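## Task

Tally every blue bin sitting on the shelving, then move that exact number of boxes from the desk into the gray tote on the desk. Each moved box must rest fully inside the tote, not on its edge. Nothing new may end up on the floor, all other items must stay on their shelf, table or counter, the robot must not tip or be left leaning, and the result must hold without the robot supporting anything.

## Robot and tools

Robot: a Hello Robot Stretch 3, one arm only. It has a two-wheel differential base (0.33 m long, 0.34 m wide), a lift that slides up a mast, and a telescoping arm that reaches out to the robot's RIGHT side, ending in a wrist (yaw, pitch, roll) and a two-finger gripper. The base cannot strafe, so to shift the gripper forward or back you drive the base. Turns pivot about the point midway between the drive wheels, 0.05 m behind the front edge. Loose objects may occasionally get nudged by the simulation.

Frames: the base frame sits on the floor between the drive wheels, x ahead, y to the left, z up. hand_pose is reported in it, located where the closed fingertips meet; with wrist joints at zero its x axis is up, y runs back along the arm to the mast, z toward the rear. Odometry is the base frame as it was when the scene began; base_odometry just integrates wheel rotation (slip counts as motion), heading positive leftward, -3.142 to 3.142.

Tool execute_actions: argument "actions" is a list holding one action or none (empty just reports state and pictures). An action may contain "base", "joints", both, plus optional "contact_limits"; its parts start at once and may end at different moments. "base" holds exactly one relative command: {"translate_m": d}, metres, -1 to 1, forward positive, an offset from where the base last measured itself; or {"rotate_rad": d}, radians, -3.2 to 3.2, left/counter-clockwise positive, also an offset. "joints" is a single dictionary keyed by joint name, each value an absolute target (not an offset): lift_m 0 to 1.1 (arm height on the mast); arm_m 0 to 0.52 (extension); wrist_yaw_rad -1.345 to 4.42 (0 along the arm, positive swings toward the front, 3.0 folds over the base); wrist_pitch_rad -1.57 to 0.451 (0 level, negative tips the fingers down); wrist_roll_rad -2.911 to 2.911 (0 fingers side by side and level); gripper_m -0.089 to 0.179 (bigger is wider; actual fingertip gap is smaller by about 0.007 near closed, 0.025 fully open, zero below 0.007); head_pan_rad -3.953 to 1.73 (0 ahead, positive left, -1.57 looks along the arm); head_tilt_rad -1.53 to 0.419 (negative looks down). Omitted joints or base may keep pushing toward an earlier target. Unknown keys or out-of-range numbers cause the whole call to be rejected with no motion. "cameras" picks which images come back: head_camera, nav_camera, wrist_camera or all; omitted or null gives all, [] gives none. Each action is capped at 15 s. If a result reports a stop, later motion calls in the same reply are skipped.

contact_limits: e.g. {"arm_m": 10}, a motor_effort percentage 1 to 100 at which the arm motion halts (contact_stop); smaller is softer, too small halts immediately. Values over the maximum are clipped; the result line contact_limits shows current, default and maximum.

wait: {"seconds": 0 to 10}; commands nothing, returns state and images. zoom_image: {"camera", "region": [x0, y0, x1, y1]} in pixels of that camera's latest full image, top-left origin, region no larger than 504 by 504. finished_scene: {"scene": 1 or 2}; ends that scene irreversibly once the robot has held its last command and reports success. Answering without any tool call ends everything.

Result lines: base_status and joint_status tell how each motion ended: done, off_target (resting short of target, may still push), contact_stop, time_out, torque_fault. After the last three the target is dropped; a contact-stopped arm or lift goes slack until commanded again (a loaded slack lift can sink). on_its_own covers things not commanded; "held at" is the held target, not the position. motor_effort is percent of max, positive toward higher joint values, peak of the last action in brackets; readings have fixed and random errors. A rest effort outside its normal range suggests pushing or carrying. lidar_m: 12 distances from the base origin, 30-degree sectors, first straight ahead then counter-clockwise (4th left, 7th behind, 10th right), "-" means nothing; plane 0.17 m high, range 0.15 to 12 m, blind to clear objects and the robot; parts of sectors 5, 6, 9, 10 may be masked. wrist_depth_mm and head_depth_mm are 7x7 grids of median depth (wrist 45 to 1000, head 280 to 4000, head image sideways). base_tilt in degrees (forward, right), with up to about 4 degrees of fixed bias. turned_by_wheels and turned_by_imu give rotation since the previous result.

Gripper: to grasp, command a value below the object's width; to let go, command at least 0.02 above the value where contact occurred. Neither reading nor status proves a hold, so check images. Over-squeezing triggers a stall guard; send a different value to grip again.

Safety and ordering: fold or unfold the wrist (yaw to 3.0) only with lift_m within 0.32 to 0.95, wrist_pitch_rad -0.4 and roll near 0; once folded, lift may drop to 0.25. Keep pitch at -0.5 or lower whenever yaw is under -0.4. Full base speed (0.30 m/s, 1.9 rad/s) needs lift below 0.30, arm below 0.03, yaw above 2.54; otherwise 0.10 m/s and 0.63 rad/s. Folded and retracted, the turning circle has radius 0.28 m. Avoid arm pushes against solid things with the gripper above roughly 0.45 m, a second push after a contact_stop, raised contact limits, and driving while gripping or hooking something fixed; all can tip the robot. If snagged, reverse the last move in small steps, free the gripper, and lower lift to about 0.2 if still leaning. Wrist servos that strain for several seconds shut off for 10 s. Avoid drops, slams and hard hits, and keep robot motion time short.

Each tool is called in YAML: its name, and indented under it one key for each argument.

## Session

execute_actions:
  actions: []

Scene clock: 0.00 s.
base_odometry: x=+0.000 y=+0.000 heading=+0.000 (m, m, rad; odometry frame)
turned_by_wheels: +0.000 (rad since the last result)
turned_by_imu: +0.000 (rad since the last result)
base_tilt: forward=+0.7 right=-1.4 (deg)
lidar_m: 0.89 0.71 0.70 0.76 1.15 2.71 1.64 1.15 1.60 1.71 1.60 1.60
head_depth_mm: 1843 2025 1914 1852 1783 1733 1634 / 1815 2163 1656 1631 1598 1550 1506 / 1817 2211 1385 1352 1321 1299 1262 / 1805 1205 1181 1147 1123 1109 1087 / 1712 1037 1017 1005 982 965 955 / 1568 913 897 885 875 862 847 / 830 813 805 792 784 772 765
base_status: not commanded
joint_positions: lift_m=+0.485 arm_m=+0.002 wrist_yaw_rad=+3.036 wrist_pitch_rad=-0.443 wrist_roll_rad=-0.007 gripper_m=+0.037 head_pan_rad=+0.008 head_tilt_rad=+0.003
joint_status: not commanded
motor_effort: left_wheel=+0 right_wheel=+0 lift_m=+27 arm_m=-1 wrist_yaw_rad=+0 wrist_pitch_rad=+6 wrist_roll_rad=+1 gripper_m=+0 head_pan_rad=-1 head_tilt_rad=+1 (%)
hand_pose: x=+0.0021 y=+0.0733 z=+0.4919 quat_wxyz=(+0.191, +0.694, +0.119, +0.683) (m; base frame)
wrist_depth_mm: - - 923 804 692 608 540 / - - - 848 747 650 580 / - - - 946 793 688 615 / - - - - 862 742 645 / 882 900 950 905 869 794 686 / 761 777 - 771 806 769 723 / 650 654 - 663 641 662 673
pictures: head_camera (sideways: a quarter turn clockwise sets it upright), nav_camera (sideways: a quarter turn counterclockwise sets it upright), wrist_camera
Images, in order (width x height): head_camera 896x504, nav_camera 672x504, wrist_camera 644x364.

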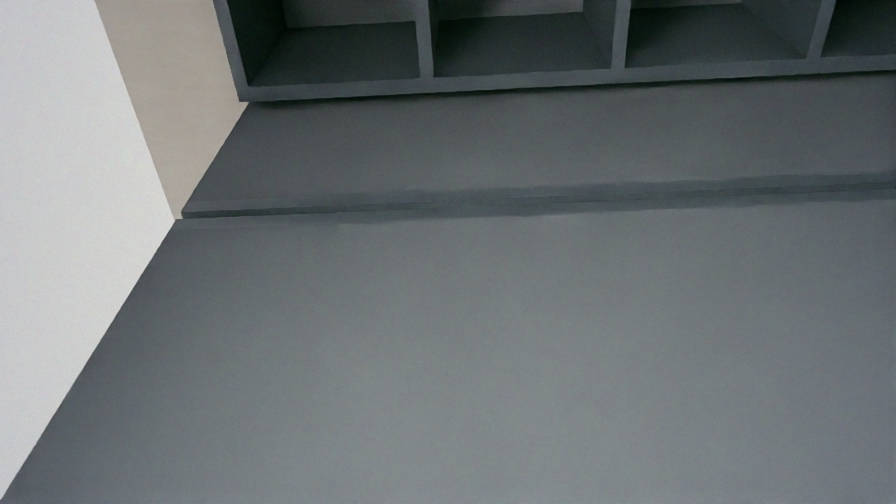

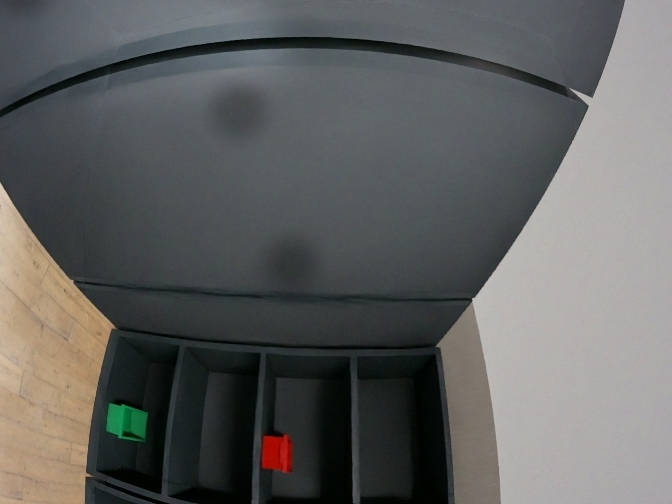

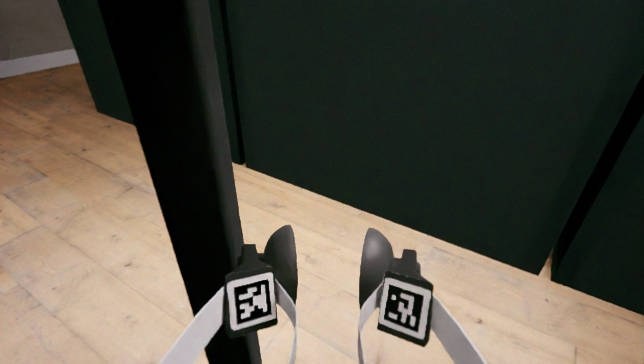

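execute_actions:
  actions:
    - {"joints": {"lift_m": 0.27, "head_pan_rad": -1.1, "head_tilt_rad": -0.25}}
  cameras: ["head_camera", "nav_camera"]

Scene clock: 8.37 s.
base_odometry: x=+0.000 y=+0.000 heading=+0.000 (m, m, rad; odometry frame)
turned_by_wheels: +0.000 (rad since the last result)
turned_by_imu: -0.002 (rad since the last result)
base_tilt: forward=+0.7 right=-1.3 (deg)
lidar_m: 0.90 0.71 0.70 0.76 1.15 2.71 1.64 1.15 1.60 1.71 1.61 1.60
head_depth_mm: 1995 2035 2126 2180 2246 2184 1686 / 2231 2282 2372 2434 2551 2168 1724 / 2180 1935 1986 2086 2140 2111 1716 / 1994 2146 2236 2284 2171 2145 1723 / 1931 1992 2122 2159 2029 2175 1728 / 1770 1945 2004 2039 2051 2085 1742 / 1497 1548 1501 1540 1608 1724 1685
base_status: not commanded
joint_positions: lift_m=+0.271 arm_m=+0.002 wrist_yaw_rad=+3.036 wrist_pitch_rad=-0.443 wrist_roll_rad=-0.007 gripper_m=+0.037 head_pan_rad=-1.093 head_tilt_rad=-0.247
joint_status: all done
motor_effort: left_wheel=+0(0) right_wheel=+1(1) lift_m=+15(24) arm_m=-1(0) wrist_yaw_rad=+0(0) wrist_pitch_rad=+5(5) wrist_roll_rad=+1(0) gripper_m=+0(1) head_pan_rad=-5(48) head_tilt_rad=-2(13) (%)
hand_pose: x=+0.0021 y=+0.0733 z=+0.2777 quat_wxyz=(+0.191, +0.694, +0.119, +0.683) (m; base frame)
wrist_depth_mm: - - 913 807 691 614 548 / - - - 861 743 645 574 / 935 944 972 898 805 690 614 / 720 730 725 734 732 714 647 / 593 594 617 599 594 604 608 / 493 510 - - 521 502 509 / - - - - 420 437 435
pictures: head_camera (sideways: a quarter turn clockwise sets it upright), nav_camera (sideways: a quarter turn counterclockwise sets it upright)
Images, in order (width x height): head_camera 896x504, nav_camera 672x504.

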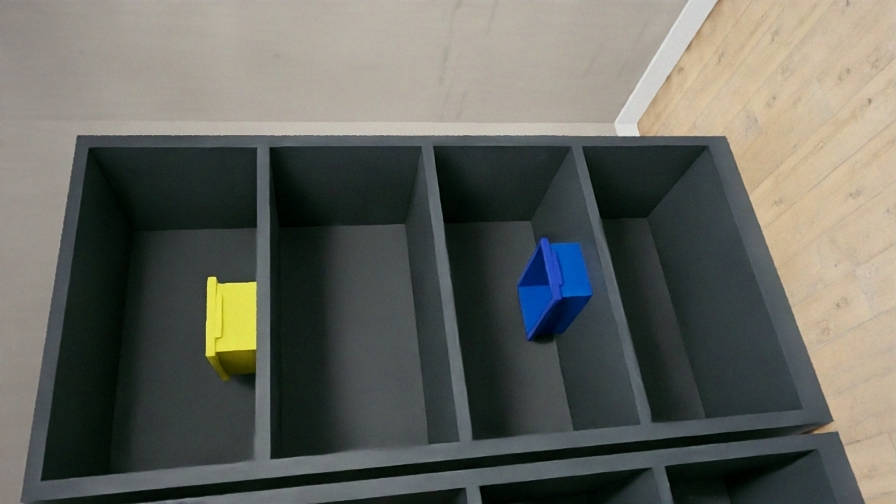

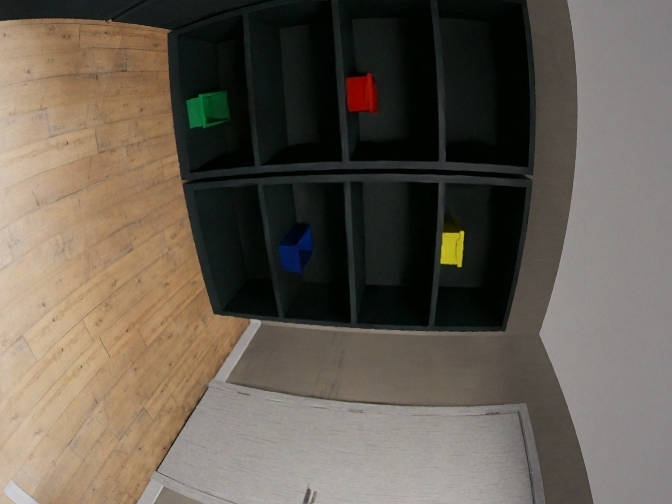

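execute_actions:
  actions:
    - {"joints": {"head_pan_rad": -2.5, "head_tilt_rad": -0.4}}
  cameras: ["head_camera", "nav_camera"]

Scene clock: 16.80 s.
base_odometry: x=+0.000 y=+0.000 heading=+0.000 (m, m, rad; odometry frame)
turned_by_wheels: +0.000 (rad since the last result)
turned_by_imu: -0.001 (rad since the last result)
base_tilt: forward=+0.7 right=-1.2 (deg)
lidar_m: 0.89 0.71 0.70 0.76 1.14 2.71 1.63 1.15 1.60 1.71 1.61 1.60
head_depth_mm: 1604 1708 1843 1655 1216 1767 1471 / 1537 1630 1757 1681 1161 1840 1467 / 1498 1594 1688 1692 1107 1859 1481 / 1459 1547 1628 1690 1121 1795 1484 / 1407 1492 1580 1636 1128 1406 1438 / 1363 1439 1534 1623 1325 1807 1489 / 1324 1397 1481 1585 1671 1773 1495
base_status: not commanded
joint_positions: lift_m=+0.271 arm_m=+0.002 wrist_yaw_rad=+3.036 wrist_pitch_rad=-0.443 wrist_roll_rad=-0.007 gripper_m=+0.037 head_pan_rad=-2.493 head_tilt_rad=-0.395
joint_status: all done
motor_effort: left_wheel=+0(0) right_wheel=+0(0) lift_m=+15(15) arm_m=+0(0) wrist_yaw_rad=-1(0) wrist_pitch_rad=+6(6) wrist_roll_rad=+0(0) gripper_m=+0(0) head_pan_rad=-4(48) head_tilt_rad=-2(15) (%)
hand_pose: x=+0.0021 y=+0.0733 z=+0.2777 quat_wxyz=(+0.191, +0.694, +0.119, +0.683) (m; base frame)
wrist_depth_mm: - - 923 794 685 610 540 / - - - 859 734 643 580 / 927 937 956 890 808 687 622 / 724 719 737 741 734 709 648 / 580 589 614 599 598 605 602 / 493 511 - - 520 504 500 / - - - - 420 431 431
pictures: head_camera (sideways: a quarter turn clockwise sets it upright), nav_camera (sideways: a quarter turn counterclockwise sets it upright)
Images, in order (width x height): head_camera 896x504, nav_camera 672x504.

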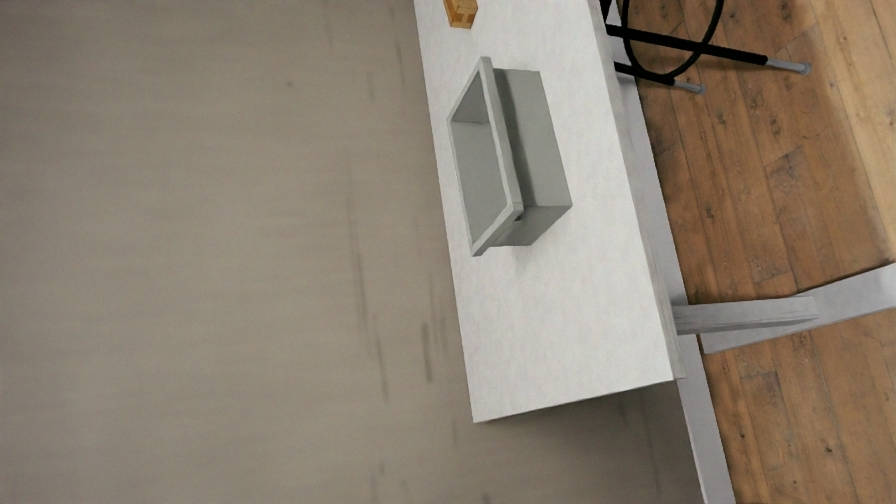

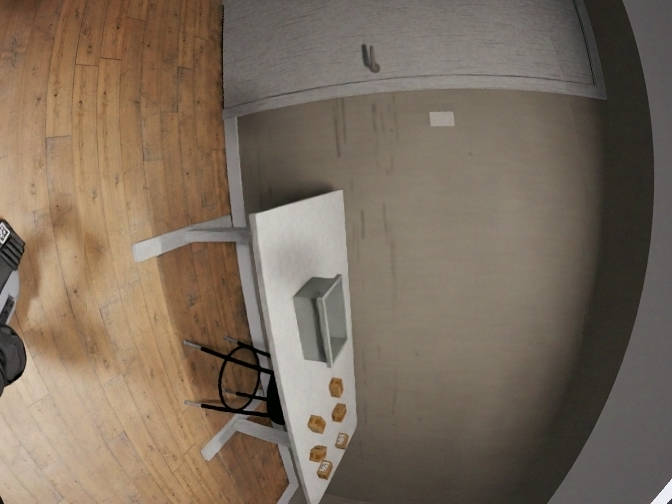

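execute_actions:
  actions:
    - {"base": {"rotate_rad": -0.88}, "joints": {"head_pan_rad": -3.25, "head_tilt_rad": -0.45}}
  cameras: ["head_camera", "nav_camera"]

Scene clock: 72.73 s.
base_odometry: x=+0.000 y=+0.000 heading=-0.880 (m, m, rad; odometry frame)
turned_by_wheels: -0.880 (rad since the last result)
turned_by_imu: -0.865 (rad since the last result)
base_tilt: forward=+0.6 right=-1.3 (deg)
lidar_m: 1.61 1.34 0.80 0.70 0.70 0.83 1.51 2.72 1.26 1.15 1.60 1.86
head_depth_mm: 959 998 1046 1110 1167 1231 1300 / 1115 1173 1241 1318 1414 1517 1415 / 1333 1427 1530 1625 1796 1730 1415 / 2520 2666 2870 2979 2215 1766 1426 / 2450 2633 2784 3014 2351 1787 1430 / 2385 2509 2668 2879 2366 1762 1431 / 2263 2451 2589 2751 2361 1792 1419
base_status: done
joint_positions: lift_m=+0.271 arm_m=+0.002 wrist_yaw_rad=+3.036 wrist_pitch_rad=-0.443 wrist_roll_rad=-0.007 gripper_m=+0.037 head_pan_rad=-3.243 head_tilt_rad=-0.445
joint_status: all done
motor_effort: left_wheel=+2(10) right_wheel=-1(7) lift_m=+15(15) arm_m=-1(0) wrist_yaw_rad=-1(1) wrist_pitch_rad=+6(5) wrist_roll_rad=+1(1) gripper_m=+0(0) head_pan_rad=-4(45) head_tilt_rad=-2(9) (%)
hand_pose: x=+0.0021 y=+0.0733 z=+0.2777 quat_wxyz=(+0.191, +0.694, +0.119, +0.683) (m; base frame)
wrist_depth_mm: 573 - 662 717 764 845 941 / 615 637 729 792 849 937 - / 647 688 795 843 907 972 998 / 678 724 735 736 733 739 752 / 586 591 621 599 605 603 608 / 494 509 - - 517 503 508 / - - - - 420 438 440
pictures: head_camera (sideways: a quarter turn clockwise sets it upright), nav_camera (sideways: a quarter turn counterclockwise sets it upright)
Images, in order (width x height): head_camera 896x504, nav_camera 672x504.

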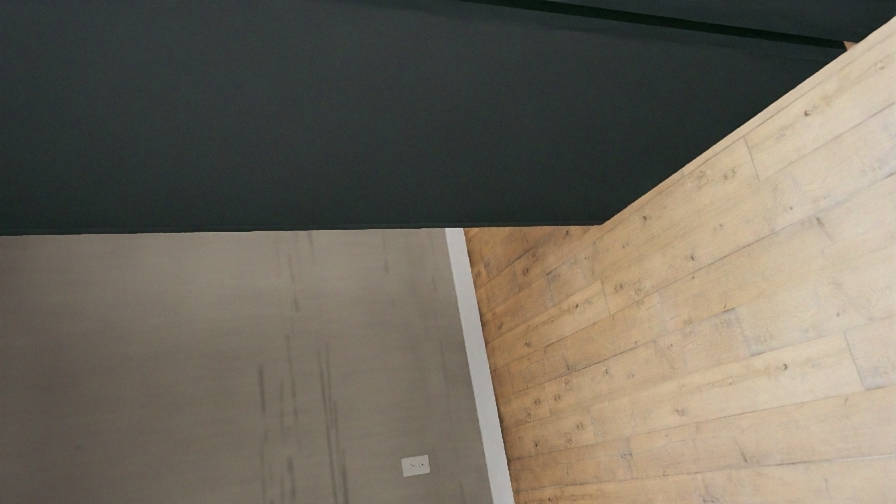

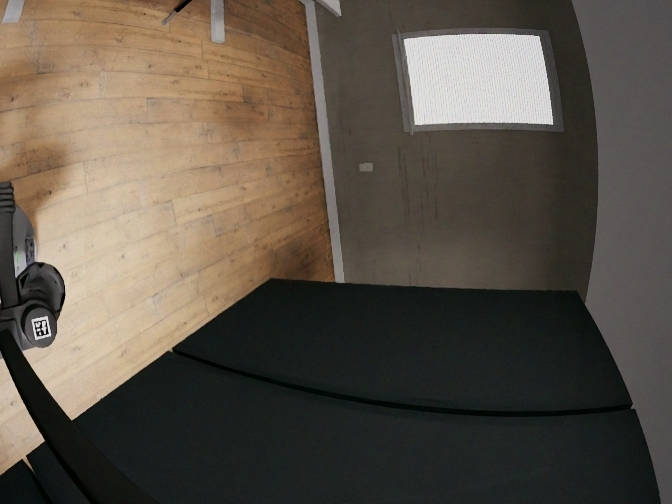

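execute_actions:
  actions:
    - {"base": {"translate_m": -1.0}, "joints": {"head_pan_rad": -1.4, "head_tilt_rad": -0.45}}
  cameras: ["head_camera", "nav_camera"]

execute_actions:
  actions:
    - {"base": {"translate_m": -1.0}, "joints": {"head_pan_rad": 1.6, "head_tilt_rad": -0.6}}
  cameras: ["head_camera", "nav_camera"]

Scene clock: 117.50 s.
base_odometry: x=-0.637 y=+0.771 heading=-0.880 (m, m, rad; odometry frame)
turned_by_wheels: +0.000 (rad since the last result)
turned_by_imu: -0.006 (rad since the last result)
base_tilt: forward=+0.8 right=-1.3 (deg)
lidar_m: 2.60 0.91 0.54 0.47 0.47 0.56 1.75 1.75 2.06 1.13 1.26 2.15
head_depth_mm: 1620 1750 1875 1561 2155 1736 1399 / 1619 1720 1851 1476 1978 1692 1412 / 1595 1702 1843 1490 2117 1749 1409 / 1560 1685 1811 1496 1415 1710 1413 / 1569 1669 1798 1485 1361 1765 1418 / 1547 1651 1764 1529 1435 1720 1436 / 1522 1645 1760 1445 2055 1783 1431
base_status: done
joint_positions: lift_m=+0.271 arm_m=+0.002 wrist_yaw_rad=+3.036 wrist_pitch_rad=-0.443 wrist_roll_rad=-0.007 gripper_m=+0.037 head_pan_rad=-1.407 head_tilt_rad=-0.445
joint_status: all done
motor_effort: left_wheel=+2(6) right_wheel=-1(9) lift_m=+15(15) arm_m=+0(1) wrist_yaw_rad=+0(0) wrist_pitch_rad=+6(5) wrist_roll_rad=+1(1) gripper_m=+0(0) head_pan_rad=+4(47) head_tilt_rad=-1(3) (%)
hand_pose: x=+0.0021 y=+0.0733 z=+0.2777 quat_wxyz=(+0.191, +0.694, +0.119, +0.683) (m; base frame)
wrist_depth_mm: 399 - 461 487 537 589 660 / 422 445 496 537 590 647 730 / 447 480 539 587 642 731 821 / 490 520 590 638 703 744 737 / 534 562 623 590 601 594 600 / 489 512 - - 516 507 506 / - - - - 421 428 436
pictures: head_camera (sideways: a quarter turn clockwise sets it upright), nav_camera (sideways: a quarter turn counterclockwise sets it upright)
Images, in order (width x height): head_camera 896x504, nav_camera 672x504.

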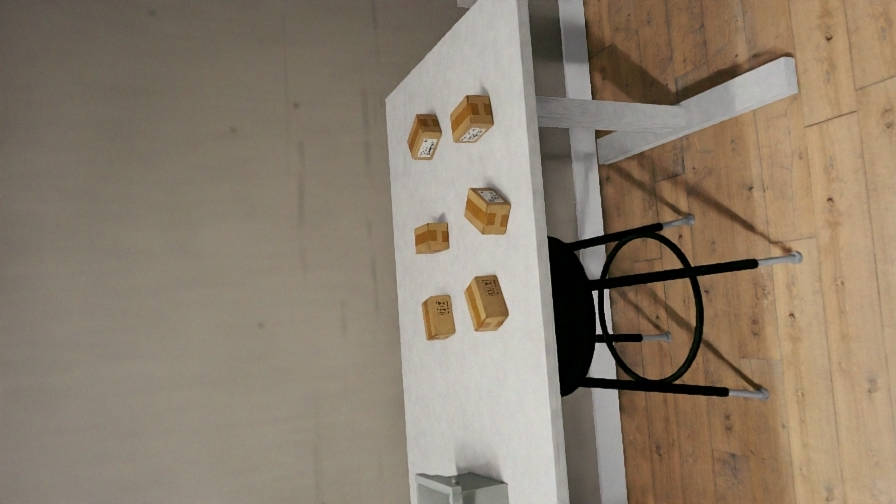

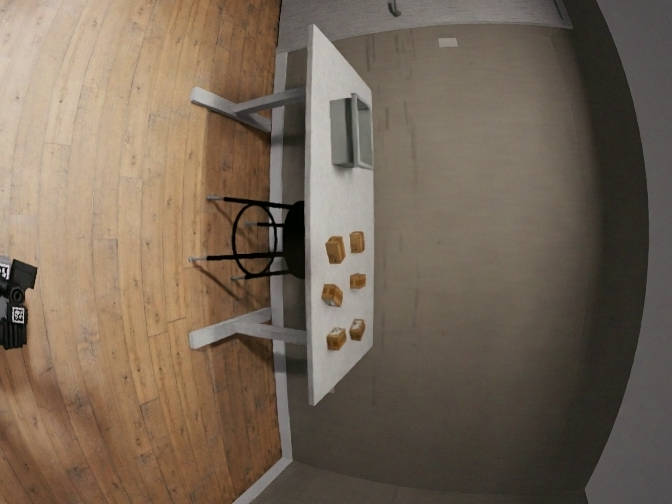

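Scene clock: 122.43 s.
base_odometry: x=-1.275 y=+1.541 heading=-0.880 (m, m, rad; odometry frame)
turned_by_wheels: +0.000 (rad since the last result)
turned_by_imu: -0.005 (rad since the last result)
base_tilt: forward=+0.8 right=-1.3 (deg)
lidar_m: 3.58 0.46 0.35 0.54 1.48 0.88 0.77 0.77 0.91 1.62 1.68 2.36
head_depth_mm: 393 412 435 460 488 520 554 / 476 505 539 578 623 674 737 / 1466 651 708 777 859 962 1092 / 1502 1644 1821 2042 1897 1547 1284 / 1475 1600 1774 1968 1915 1540 1279 / 1430 1550 1717 1902 1930 1542 1288 / 1397 1528 1669 1849 1929 1588 -
base_status: done
joint_positions: lift_m=+0.271 arm_m=+0.002 wrist_yaw_rad=+3.036 wrist_pitch_rad=-0.443 wrist_roll_rad=-0.007 gripper_m=+0.037 head_pan_rad=+1.593 head_tilt_rad=-0.593
joint_status: all done
motor_effort: left_wheel=+2(7) right_wheel=-1(8) lift_m=+15(15) arm_m=+0(1) wrist_yaw_rad=-1(1) wrist_pitch_rad=+5(5) wrist_roll_rad=+1(1) gripper_m=+0(0) head_pan_rad=+3(48) head_tilt_rad=-2(13) (%)
hand_pose: x=+0.0021 y=+0.0733 z=+0.2777 quat_wxyz=(+0.191, +0.694, +0.119, +0.683) (m; base frame)
wrist_depth_mm: - - - - 453 335 359 / - - - - 476 365 396 / 940 940 945 850 497 398 446 / 723 722 726 730 517 451 519 / 579 583 617 595 516 515 585 / 491 512 - - 502 499 507 / - - - - 418 434 436
pictures: head_camera (sideways: a quarter turn clockwise sets it upright), nav_camera (sideways: a quarter turn counterclockwise sets it upright)
Images, in order (width x height): head_camera 896x504, nav_camera 672x504.

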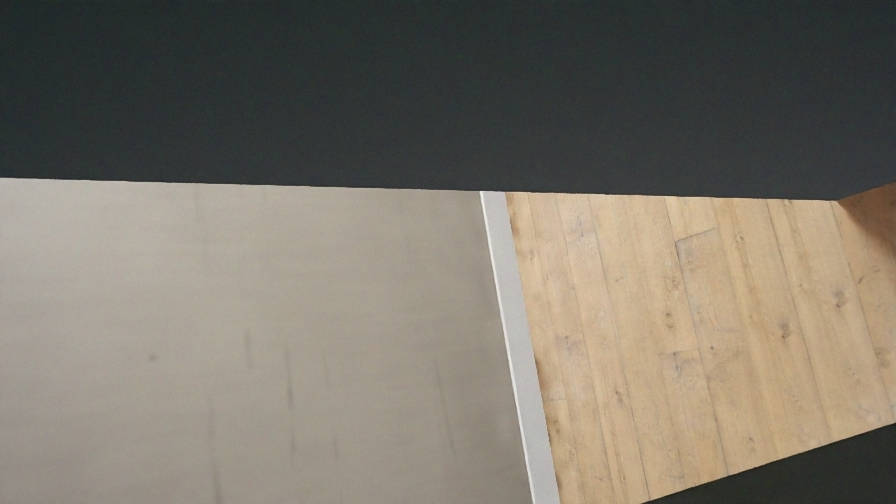

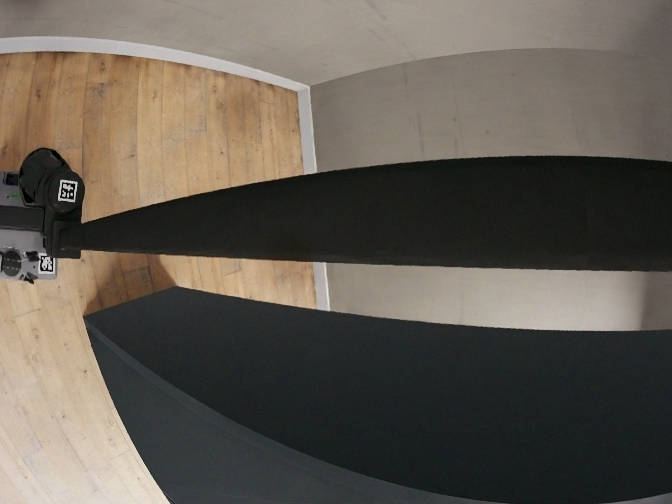

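execute_actions:
  actions:
    - {"base": {"rotate_rad": -1.33}, "joints": {"head_pan_rad": 1.3, "head_tilt_rad": -0.15}}
  cameras: []

execute_actions:
  actions:
    - {"base": {"translate_m": -1.0}}
  cameras: ["head_camera", "nav_camera"]

Scene clock: 159.93 s.
base_odometry: x=-1.275 y=+1.541 heading=-2.210 (m, m, rad; odometry frame)
turned_by_wheels: -1.330 (rad since the last result)
turned_by_imu: -1.306 (rad since the last result)
base_tilt: forward=+0.8 right=-1.3 (deg)
lidar_m: 2.06 1.68 2.37 0.91 0.35 0.37 1.71 1.08 0.80 0.77 0.80 1.11
head_depth_mm: 2577 3335 3408 3570 3603 2587 1897 / 2238 3989 - - - 2599 1903 / 2371 - - - 3984 2650 1911 / 2489 - - - - 2680 1942 / 2489 3991 3940 - 3787 2702 1927 / 2449 3824 3818 3968 3956 2689 1951 / - 3680 3713 3814 3545 2561 1959
base_status: done
joint_positions: lift_m=+0.271 arm_m=+0.002 wrist_yaw_rad=+3.036 wrist_pitch_rad=-0.443 wrist_roll_rad=-0.007 gripper_m=+0.037 head_pan_rad=+1.307 head_tilt_rad=-0.161
joint_status: all done
motor_effort: left_wheel=+2(11) right_wheel=-1(7) lift_m=+15(15) arm_m=-1(0) wrist_yaw_rad=-1(1) wrist_pitch_rad=+6(6) wrist_roll_rad=+1(0) gripper_m=+0(0) head_pan_rad=-4(29) head_tilt_rad=+3(20) (%)
hand_pose: x=+0.0021 y=+0.0733 z=+0.2777 quat_wxyz=(+0.191, +0.694, +0.119, +0.683) (m; base frame)
wrist_depth_mm: 339 - - - - - - / 334 428 - - - - - / 332 432 964 943 975 983 969 / 340 453 735 731 733 744 750 / 365 454 611 591 609 605 604 / 403 467 - - 517 503 508 / - - - - 424 435 434
pictures: none
No camera images: the call's "cameras" was empty. Leave "cameras" out to get every camera's image.

Scene clock: 164.87 s.
base_odometry: x=-0.678 y=+2.344 heading=-2.210 (m, m, rad; odometry frame)
turned_by_wheels: +0.000 (rad since the last result)
turned_by_imu: -0.005 (rad since the last result)
base_tilt: forward=+0.6 right=-1.3 (deg)
lidar_m: 2.66 0.40 1.08 1.21 1.00 0.74 0.71 0.74 0.79 0.76 0.79 1.09
head_depth_mm: 1154 513 1165 1249 861 632 944 / 1159 1164 1205 1235 839 677 1045 / 1124 1144 1165 1196 953 1246 1128 / 1091 1111 1137 1158 1192 1226 1242 / 2206 2002 2052 2068 2140 2187 1903 / 2461 3784 3844 3973 - 2703 1931 / - 3801 3822 3910 3882 2735 1964
base_status: done
joint_positions: lift_m=+0.271 arm_m=+0.002 wrist_yaw_rad=+3.036 wrist_pitch_rad=-0.443 wrist_roll_rad=-0.007 gripper_m=+0.037 head_pan_rad=+1.307 head_tilt_rad=-0.161
joint_status: not commanded
motor_effort: left_wheel=+2(6) right_wheel=-1(9) lift_m=+15(15) arm_m=-1(0) wrist_yaw_rad=-1(1) wrist_pitch_rad=+6(5) wrist_roll_rad=+1(1) gripper_m=-1(1) head_pan_rad=-3(4) head_tilt_rad=+4(3) (%)
hand_pose: x=+0.0021 y=+0.0733 z=+0.2777 quat_wxyz=(+0.191, +0.694, +0.119, +0.683) (m; base frame)
wrist_depth_mm: - - - - - - 845 / - - - - - - 350 / 871 939 947 955 882 793 367 / 711 720 730 731 735 609 405 / 588 584 608 598 594 510 443 / 492 506 - - 521 489 486 / - - - - 421 435 437
pictures: head_camera (sideways: a quarter turn clockwise sets it upright), nav_camera (sideways: a quarter turn counterclockwise sets it upright)
Images, in order (width x height): head_camera 896x504, nav_camera 672x504.

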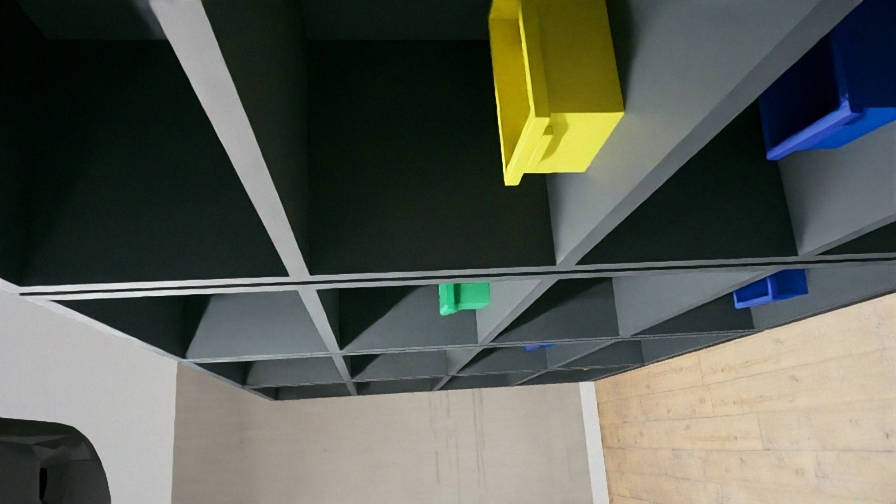

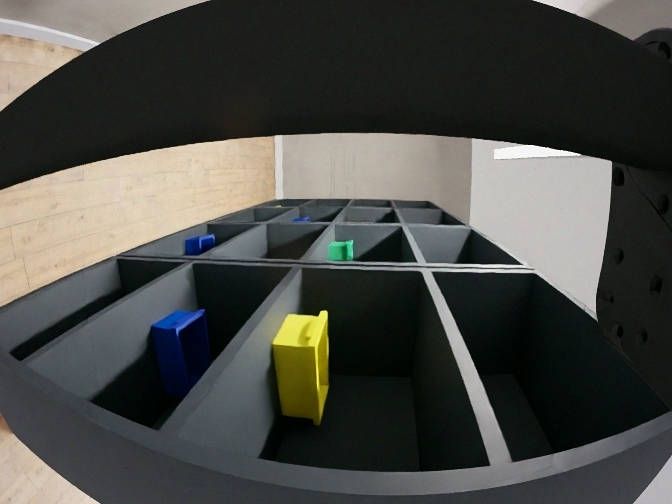

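zoom_image:
  camera: "head_camera"
  region: [170, 310, 670, 420]

Region (170, 310, 670, 420) of head_camera's 896x504 image, scaled by 1.008, with more detail than that image has; it fills the top 111 rows of this view, and the rest is white.

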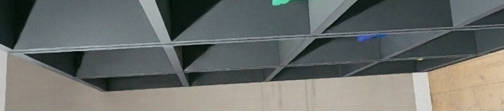

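execute_actions:
  actions:
    - {"base": {"translate_m": -0.36}, "joints": {"head_pan_rad": 1.28, "head_tilt_rad": -0.15}}
  cameras: ["head_camera", "nav_camera"]

Scene clock: 181.23 s.
base_odometry: x=-0.464 y=+2.633 heading=-2.209 (m, m, rad; odometry frame)
turned_by_wheels: +0.000 (rad since the last result)
turned_by_imu: -0.003 (rad since the last result)
base_tilt: forward=+0.7 right=-1.4 (deg)
lidar_m: 1.02 0.72 1.33 1.34 0.50 0.37 0.35 0.37 0.50 0.76 0.79 1.08
head_depth_mm: 1210 1248 1266 1310 1318 1355 1266 / 1202 1226 1264 1294 1331 1383 1429 / 2340 2143 2212 2100 2281 2051 1845 / 2511 2181 2155 2231 2293 2418 1914 / 2468 3861 3931 - 3748 2688 1926 / 2315 3854 3870 - - 2714 1938 / 2610 3722 3763 3923 3936 2707 1941
base_status: done
joint_positions: lift_m=+0.271 arm_m=+0.002 wrist_yaw_rad=+3.036 wrist_pitch_rad=-0.443 wrist_roll_rad=-0.007 gripper_m=+0.037 head_pan_rad=+1.287 head_tilt_rad=-0.161
joint_status: all done
motor_effort: left_wheel=+2(7) right_wheel=-1(8) lift_m=+16(16) arm_m=+0(0) wrist_yaw_rad=+1(1) wrist_pitch_rad=+5(5) wrist_roll_rad=+1(1) gripper_m=-1(0) head_pan_rad=-4(7) head_tilt_rad=+3(2) (%)
hand_pose: x=+0.0021 y=+0.0733 z=+0.2777 quat_wxyz=(+0.191, +0.694, +0.119, +0.683) (m; base frame)
wrist_depth_mm: 486 - - - - - - / 488 634 - - - - - / 480 645 946 933 964 963 828 / 479 656 729 730 730 744 711 / 465 571 618 598 602 602 597 / 453 510 - - 515 502 505 / - - - - 418 436 436
pictures: head_camera (sideways: a quarter turn clockwise sets it upright), nav_camera (sideways: a quarter turn counterclockwise sets it upright)
Images, in order (width x height): head_camera 896x504, nav_camera 672x504.

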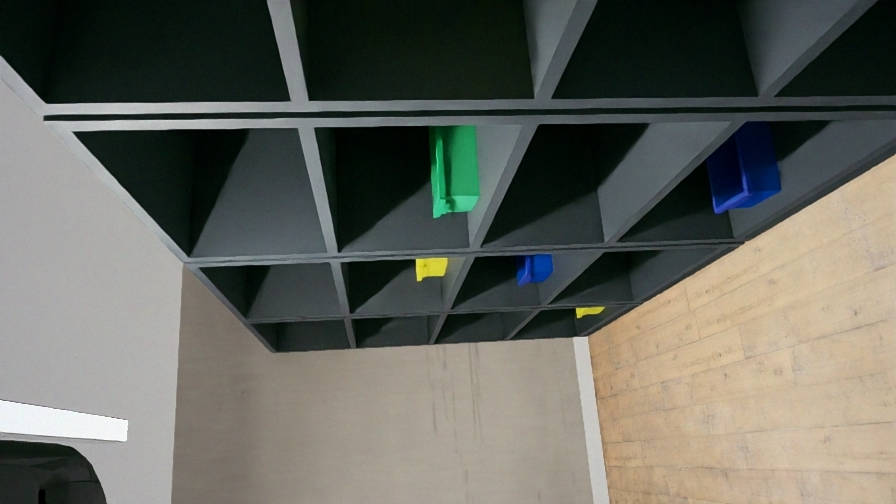

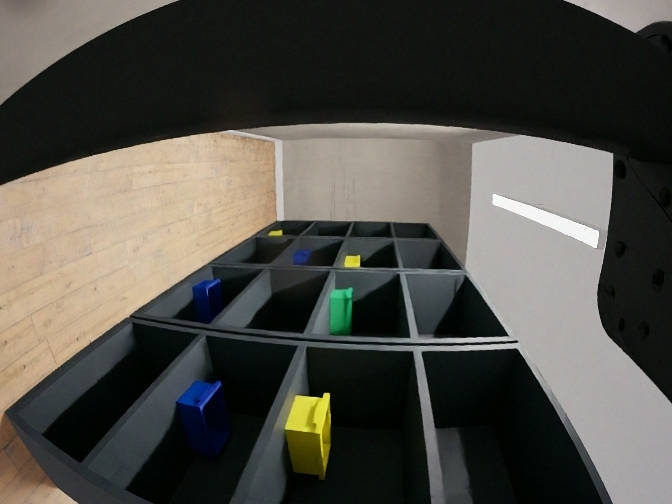

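zoom_image:
  camera: "head_camera"
  region: [240, 290, 440, 360]

zoom_image:
  camera: "head_camera"
  region: [430, 285, 630, 355]

Region (240, 290, 440, 360) of head_camera's 896x504 image, scaled by 2.520, with more detail than that image has; it fills the top 176 rows of this view, and the rest is white.

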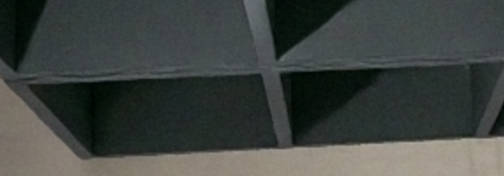

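Region (430, 285, 630, 355) of head_camera's 896x504 image, scaled by 2.520, with more detail than that image has; it fills the top 176 rows of this view, and the rest is white.

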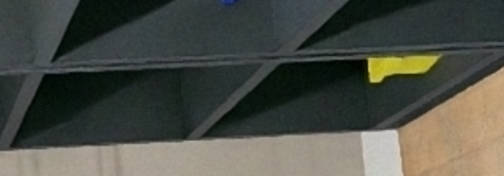

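execute_actions:
  actions:
    - {"base": {"rotate_rad": -1.54}, "joints": {"head_pan_rad": -3.42, "head_tilt_rad": -0.15}}
  cameras: []

execute_actions:
  actions:
    - {"base": {"translate_m": -0.85}}
  cameras: ["head_camera", "nav_camera"]

Scene clock: 279.83 s.
base_odometry: x=-0.464 y=+2.633 heading=+2.534 (m, m, rad; odometry frame)
turned_by_wheels: -1.540 (rad since the last result)
turned_by_imu: -1.511 (rad since the last result)
base_tilt: forward=+0.7 right=-1.2 (deg)
lidar_m: 0.76 0.80 1.13 0.90 0.74 1.33 1.17 0.48 0.36 0.35 0.37 0.52
head_depth_mm: 1187 1209 1240 1272 1283 1324 1355 / 2124 1966 2213 1972 2131 1743 1751 / 2489 2142 2160 2198 2251 2324 1919 / 2487 3271 3128 3167 3214 2667 1943 / 2436 3915 - - - 2686 1926 / 2075 3839 3880 - - 2694 1945 / 2411 3651 3845 3921 3785 2700 1943
base_status: done
joint_positions: lift_m=+0.271 arm_m=+0.002 wrist_yaw_rad=+3.036 wrist_pitch_rad=-0.443 wrist_roll_rad=-0.007 gripper_m=+0.037 head_pan_rad=-3.413 head_tilt_rad=-0.161
joint_status: all done
motor_effort: left_wheel=+2(11) right_wheel=-2(8) lift_m=+15(16) arm_m=-1(1) wrist_yaw_rad=+0(0) wrist_pitch_rad=+5(6) wrist_roll_rad=+1(1) gripper_m=+0(1) head_pan_rad=-4(48) head_tilt_rad=+3(5) (%)
hand_pose: x=+0.0021 y=+0.0732 z=+0.2777 quat_wxyz=(+0.191, +0.694, +0.119, +0.683) (m; base frame)
wrist_depth_mm: - - - - - - 896 / - - - - - - 895 / 761 765 941 944 952 977 885 / 703 726 731 737 740 744 748 / 586 584 612 592 602 591 597 / 491 508 - - 516 504 503 / - - - - 421 436 436
pictures: none
No camera images: the call's "cameras" was empty. Leave "cameras" out to get every camera's image.

Scene clock: 284.37 s.
base_odometry: x=+0.234 y=+2.148 heading=+2.534 (m, m, rad; odometry frame)
turned_by_wheels: +0.000 (rad since the last result)
turned_by_imu: -0.004 (rad since the last result)
base_tilt: forward=+0.6 right=-1.4 (deg)
lidar_m: 1.45 1.69 0.89 1.00 0.82 1.20 1.05 0.43 0.32 0.31 0.33 0.47
head_depth_mm: 1273 1312 1338 1380 1402 1427 1471 / 2229 1796 2296 2043 2126 1872 1757 / 2498 2190 2255 2303 2362 2406 1909 / 2449 3139 3208 3251 3337 2669 1923 / 2452 3068 3130 3188 3308 2659 1926 / 2448 3006 3062 3144 3183 2690 1938 / 2415 2933 2997 3097 3137 2593 1962
base_status: done
joint_positions: lift_m=+0.271 arm_m=+0.002 wrist_yaw_rad=+3.036 wrist_pitch_rad=-0.443 wrist_roll_rad=-0.007 gripper_m=+0.037 head_pan_rad=-3.413 head_tilt_rad=-0.161
joint_status: not commanded
motor_effort: left_wheel=+2(6) right_wheel=-1(8) lift_m=+15(15) arm_m=-1(0) wrist_yaw_rad=+0(0) wrist_pitch_rad=+6(5) wrist_roll_rad=+1(1) gripper_m=+0(1) head_pan_rad=-4(5) head_tilt_rad=+2(4) (%)
hand_pose: x=+0.0021 y=+0.0732 z=+0.2777 quat_wxyz=(+0.191, +0.694, +0.119, +0.683) (m; base frame)
wrist_depth_mm: - - - - - 930 - / - - - - - 929 - / 801 808 837 822 837 836 981 / 722 716 730 724 737 744 739 / 587 587 618 601 598 595 606 / 498 506 - - 519 504 508 / - - - - 420 434 434
pictures: head_camera (sideways: a quarter turn clockwise sets it upright), nav_camera (sideways: a quarter turn counterclockwise sets it upright)
Images, in order (width x height): head_camera 896x504, nav_camera 672x504.

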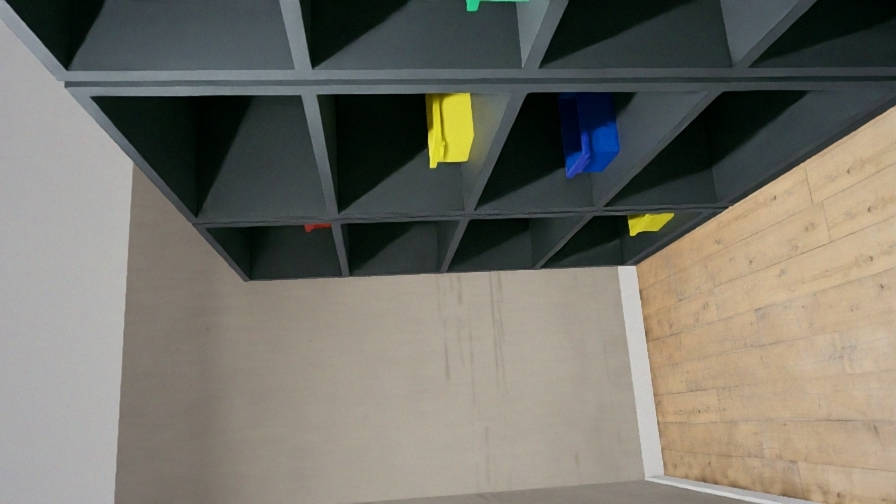

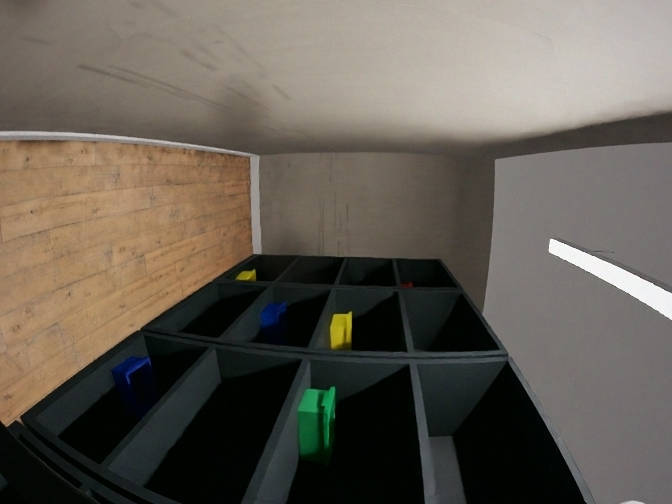

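execute_actions:
  actions:
    - {"base": {"rotate_rad": 0.53}, "joints": {"head_pan_rad": -1.5, "head_tilt_rad": -0.6}}
  cameras: []

execute_actions:
  actions:
    - {"base": {"translate_m": 1.0}, "joints": {"head_pan_rad": 0.9, "head_tilt_rad": -0.7}}
  cameras: ["nav_camera"]

Scene clock: 361.73 s.
base_odometry: x=+0.234 y=+2.148 heading=+3.064 (m, m, rad; odometry frame)
turned_by_wheels: +0.530 (rad since the last result)
turned_by_imu: +0.519 (rad since the last result)
base_tilt: forward=+0.7 right=-1.3 (deg)
lidar_m: 1.69 0.89 0.98 0.76 1.20 1.03 0.42 0.32 0.31 0.33 0.47 1.49
head_depth_mm: - - 291 315 349 392 446 / - 287 306 339 378 428 494 / - 299 329 366 413 473 553 / 295 320 355 397 454 527 629 / 310 343 384 436 504 597 732 / 333 371 419 482 566 687 872 / 360 404 463 539 647 809 1075
base_status: done
joint_positions: lift_m=+0.271 arm_m=+0.002 wrist_yaw_rad=+3.036 wrist_pitch_rad=-0.443 wrist_roll_rad=-0.007 gripper_m=+0.037 head_pan_rad=-1.507 head_tilt_rad=-0.593
joint_status: all done
motor_effort: left_wheel=-2(9) right_wheel=+2(8) lift_m=+15(15) arm_m=+0(1) wrist_yaw_rad=+0(1) wrist_pitch_rad=+5(5) wrist_roll_rad=+0(1) gripper_m=+0(0) head_pan_rad=+3(47) head_tilt_rad=-2(22) (%)
hand_pose: x=+0.0021 y=+0.0732 z=+0.2777 quat_wxyz=(+0.191, +0.694, +0.119, +0.683) (m; base frame)
wrist_depth_mm: - - - 791 - 968 879 / - - - 857 - - 919 / 927 936 948 882 832 786 783 / 722 721 729 747 729 707 676 / 586 583 620 596 601 592 604 / 492 511 - - 522 503 506 / - - - - 419 433 432
pictures: none
No camera images: the call's "cameras" was empty. Leave "cameras" out to get every camera's image.

Scene clock: 366.77 s.
base_odometry: x=-0.763 y=+2.226 heading=+3.064 (m, m, rad; odometry frame)
turned_by_wheels: +0.000 (rad since the last result)
turned_by_imu: +0.002 (rad since the last result)
base_tilt: forward=+0.7 right=-1.3 (deg)
lidar_m: 0.81 1.15 2.52 0.35 0.33 1.15 1.16 0.88 0.86 0.90 0.78 0.76
head_depth_mm: 1546 1589 1714 1790 1666 1407 1210 / 2001 2133 2247 2078 1713 1425 1215 / 2571 2825 2782 2160 1713 1428 1210 / 2545 2884 2921 2146 1722 1430 1220 / 2522 2791 2903 2174 1741 1431 1217 / 2531 2789 2925 2190 1734 1439 1221 / 2463 2643 2794 2197 1736 1436 977
base_status: done
joint_positions: lift_m=+0.271 arm_m=+0.002 wrist_yaw_rad=+3.036 wrist_pitch_rad=-0.443 wrist_roll_rad=-0.007 gripper_m=+0.037 head_pan_rad=+0.893 head_tilt_rad=-0.692
joint_status: all done
motor_effort: left_wheel=-2(7) right_wheel=+2(9) lift_m=+16(15) arm_m=+0(1) wrist_yaw_rad=+0(1) wrist_pitch_rad=+6(6) wrist_roll_rad=+1(1) gripper_m=-1(1) head_pan_rad=+3(46) head_tilt_rad=-3(6) (%)
hand_pose: x=+0.0021 y=+0.0732 z=+0.2777 quat_wxyz=(+0.191, +0.694, +0.119, +0.683) (m; base frame)
wrist_depth_mm: 944 - 383 532 - - - / 962 - 416 591 - - - / 751 754 450 637 953 968 975 / 598 595 495 669 736 727 746 / 564 504 525 596 595 592 603 / 493 496 - - 514 501 507 / - - - - 422 433 434
pictures: nav_camera (sideways: a quarter turn counterclockwise sets it upright)
Images, in order (width x height): nav_camera 672x504.

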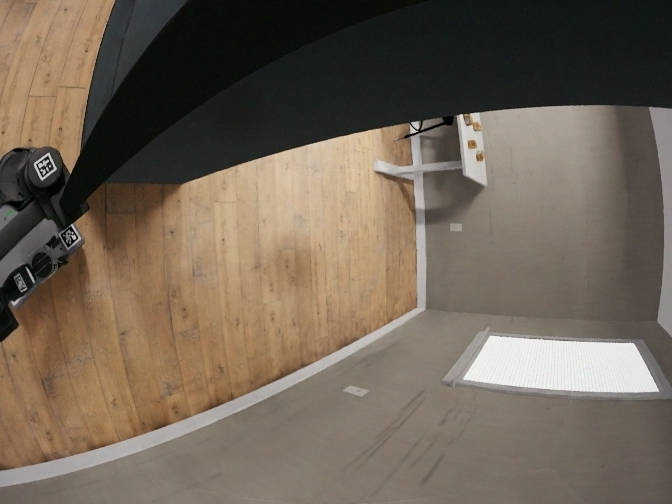

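execute_actions:
  actions:
    - {"base": {"rotate_rad": 1.06}, "joints": {"head_pan_rad": 0.5, "head_tilt_rad": -0.5}}
  cameras: []

execute_actions:
  actions:
    - {"base": {"translate_m": 0.76}}
  cameras: ["head_camera", "nav_camera"]

Scene clock: 407.87 s.
base_odometry: x=-0.763 y=+2.226 heading=-2.160 (m, m, rad; odometry frame)
turned_by_wheels: +1.060 (rad since the last result)
turned_by_imu: +1.039 (rad since the last result)
base_tilt: forward=+0.7 right=-1.2 (deg)
lidar_m: 2.52 0.35 0.30 1.15 1.15 0.87 0.85 0.91 0.78 0.77 0.81 1.16
head_depth_mm: 2495 2695 2525 2762 2095 1642 1337 / 2638 2818 2897 2790 2100 1635 1351 / 488 532 584 647 722 823 949 / 410 440 475 514 561 621 691 / 352 374 399 427 460 498 542 / 309 326 345 366 389 417 446 / 286 293 303 319 337 358 380
base_status: done
joint_positions: lift_m=+0.271 arm_m=+0.002 wrist_yaw_rad=+3.036 wrist_pitch_rad=-0.443 wrist_roll_rad=-0.007 gripper_m=+0.037 head_pan_rad=+0.507 head_tilt_rad=-0.506
joint_status: all done
motor_effort: left_wheel=-2(8) right_wheel=+3(10) lift_m=+16(15) arm_m=-1(1) wrist_yaw_rad=+0(1) wrist_pitch_rad=+6(6) wrist_roll_rad=+1(0) gripper_m=-1(0) head_pan_rad=-4(32) head_tilt_rad=+3(9) (%)
hand_pose: x=+0.0021 y=+0.0732 z=+0.2777 quat_wxyz=(+0.191, +0.694, +0.119, +0.683) (m; base frame)
wrist_depth_mm: - - - - - 289 283 / - - - - - 309 308 / 931 937 952 949 786 334 333 / 721 724 726 727 626 366 369 / 588 585 620 591 528 409 411 / 488 510 - - 449 458 464 / - - - - 421 435 430
pictures: none
No camera images: the call's "cameras" was empty. Leave "cameras" out to get every camera's image.

Scene clock: 412.20 s.
base_odometry: x=-1.185 y=+1.594 heading=-2.160 (m, m, rad; odometry frame)
turned_by_wheels: +0.000 (rad since the last result)
turned_by_imu: +0.001 (rad since the last result)
base_tilt: forward=+0.7 right=-1.3 (deg)
lidar_m: 1.76 1.89 3.25 0.46 0.28 0.32 1.62 1.09 0.83 0.81 0.86 1.23
head_depth_mm: 1841 1956 2044 2253 2108 1629 1341 / 1946 2067 2099 2408 2038 1645 1347 / 2014 2181 2000 2509 2109 1645 1355 / 2139 2326 2116 2256 2138 1653 1351 / 2278 2489 2099 2808 2131 1660 1367 / 2414 2647 2064 2678 2156 1648 1360 / 2559 2814 3044 3014 2169 1681 1372
base_status: done
joint_positions: lift_m=+0.271 arm_m=+0.002 wrist_yaw_rad=+3.036 wrist_pitch_rad=-0.443 wrist_roll_rad=-0.007 gripper_m=+0.037 head_pan_rad=+0.507 head_tilt_rad=-0.506
joint_status: not commanded
motor_effort: left_wheel=-2(7) right_wheel=+2(10) lift_m=+15(16) arm_m=+0(1) wrist_yaw_rad=-1(0) wrist_pitch_rad=+6(5) wrist_roll_rad=+1(0) gripper_m=+0(1) head_pan_rad=-4(4) head_tilt_rad=+2(2) (%)
hand_pose: x=+0.0021 y=+0.0732 z=+0.2777 quat_wxyz=(+0.191, +0.694, +0.119, +0.683) (m; base frame)
wrist_depth_mm: 230 - 680 - - - - / 249 249 676 - - - - / 269 272 832 949 976 975 960 / 297 300 696 729 730 752 741 / 328 333 609 601 599 596 599 / 368 364 - - 523 506 503 / - - - - 423 435 436
pictures: head_camera (sideways: a quarter turn clockwise sets it upright), nav_camera (sideways: a quarter turn counterclockwise sets it upright)
Images, in order (width x height): head_camera 896x504, nav_camera 672x504.

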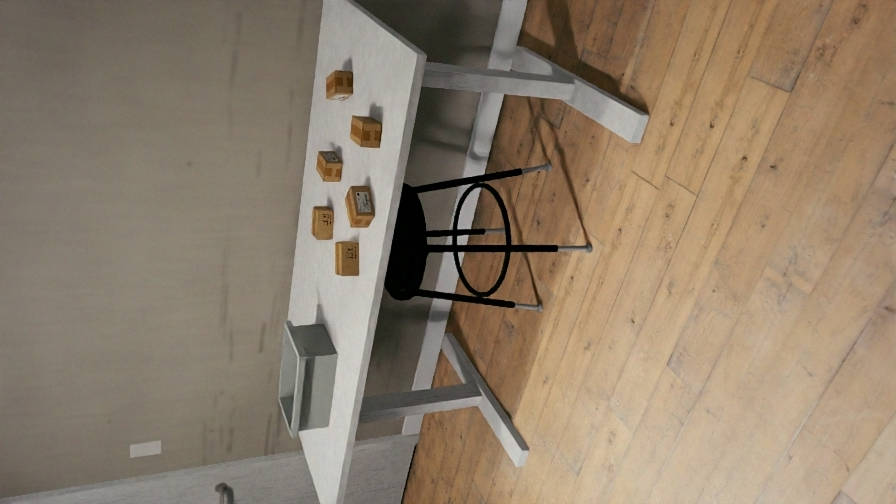

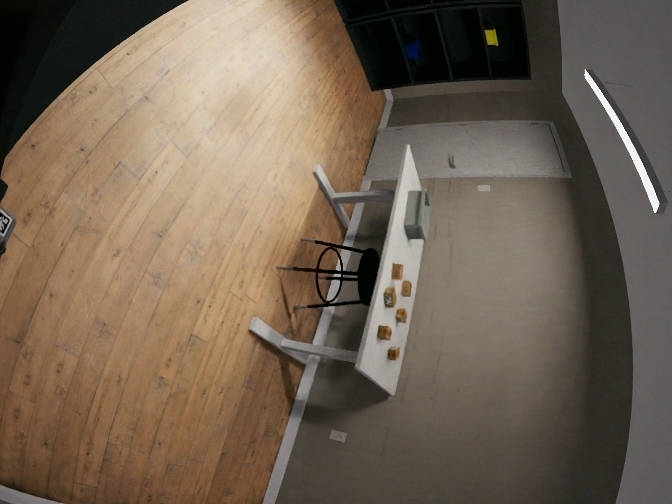

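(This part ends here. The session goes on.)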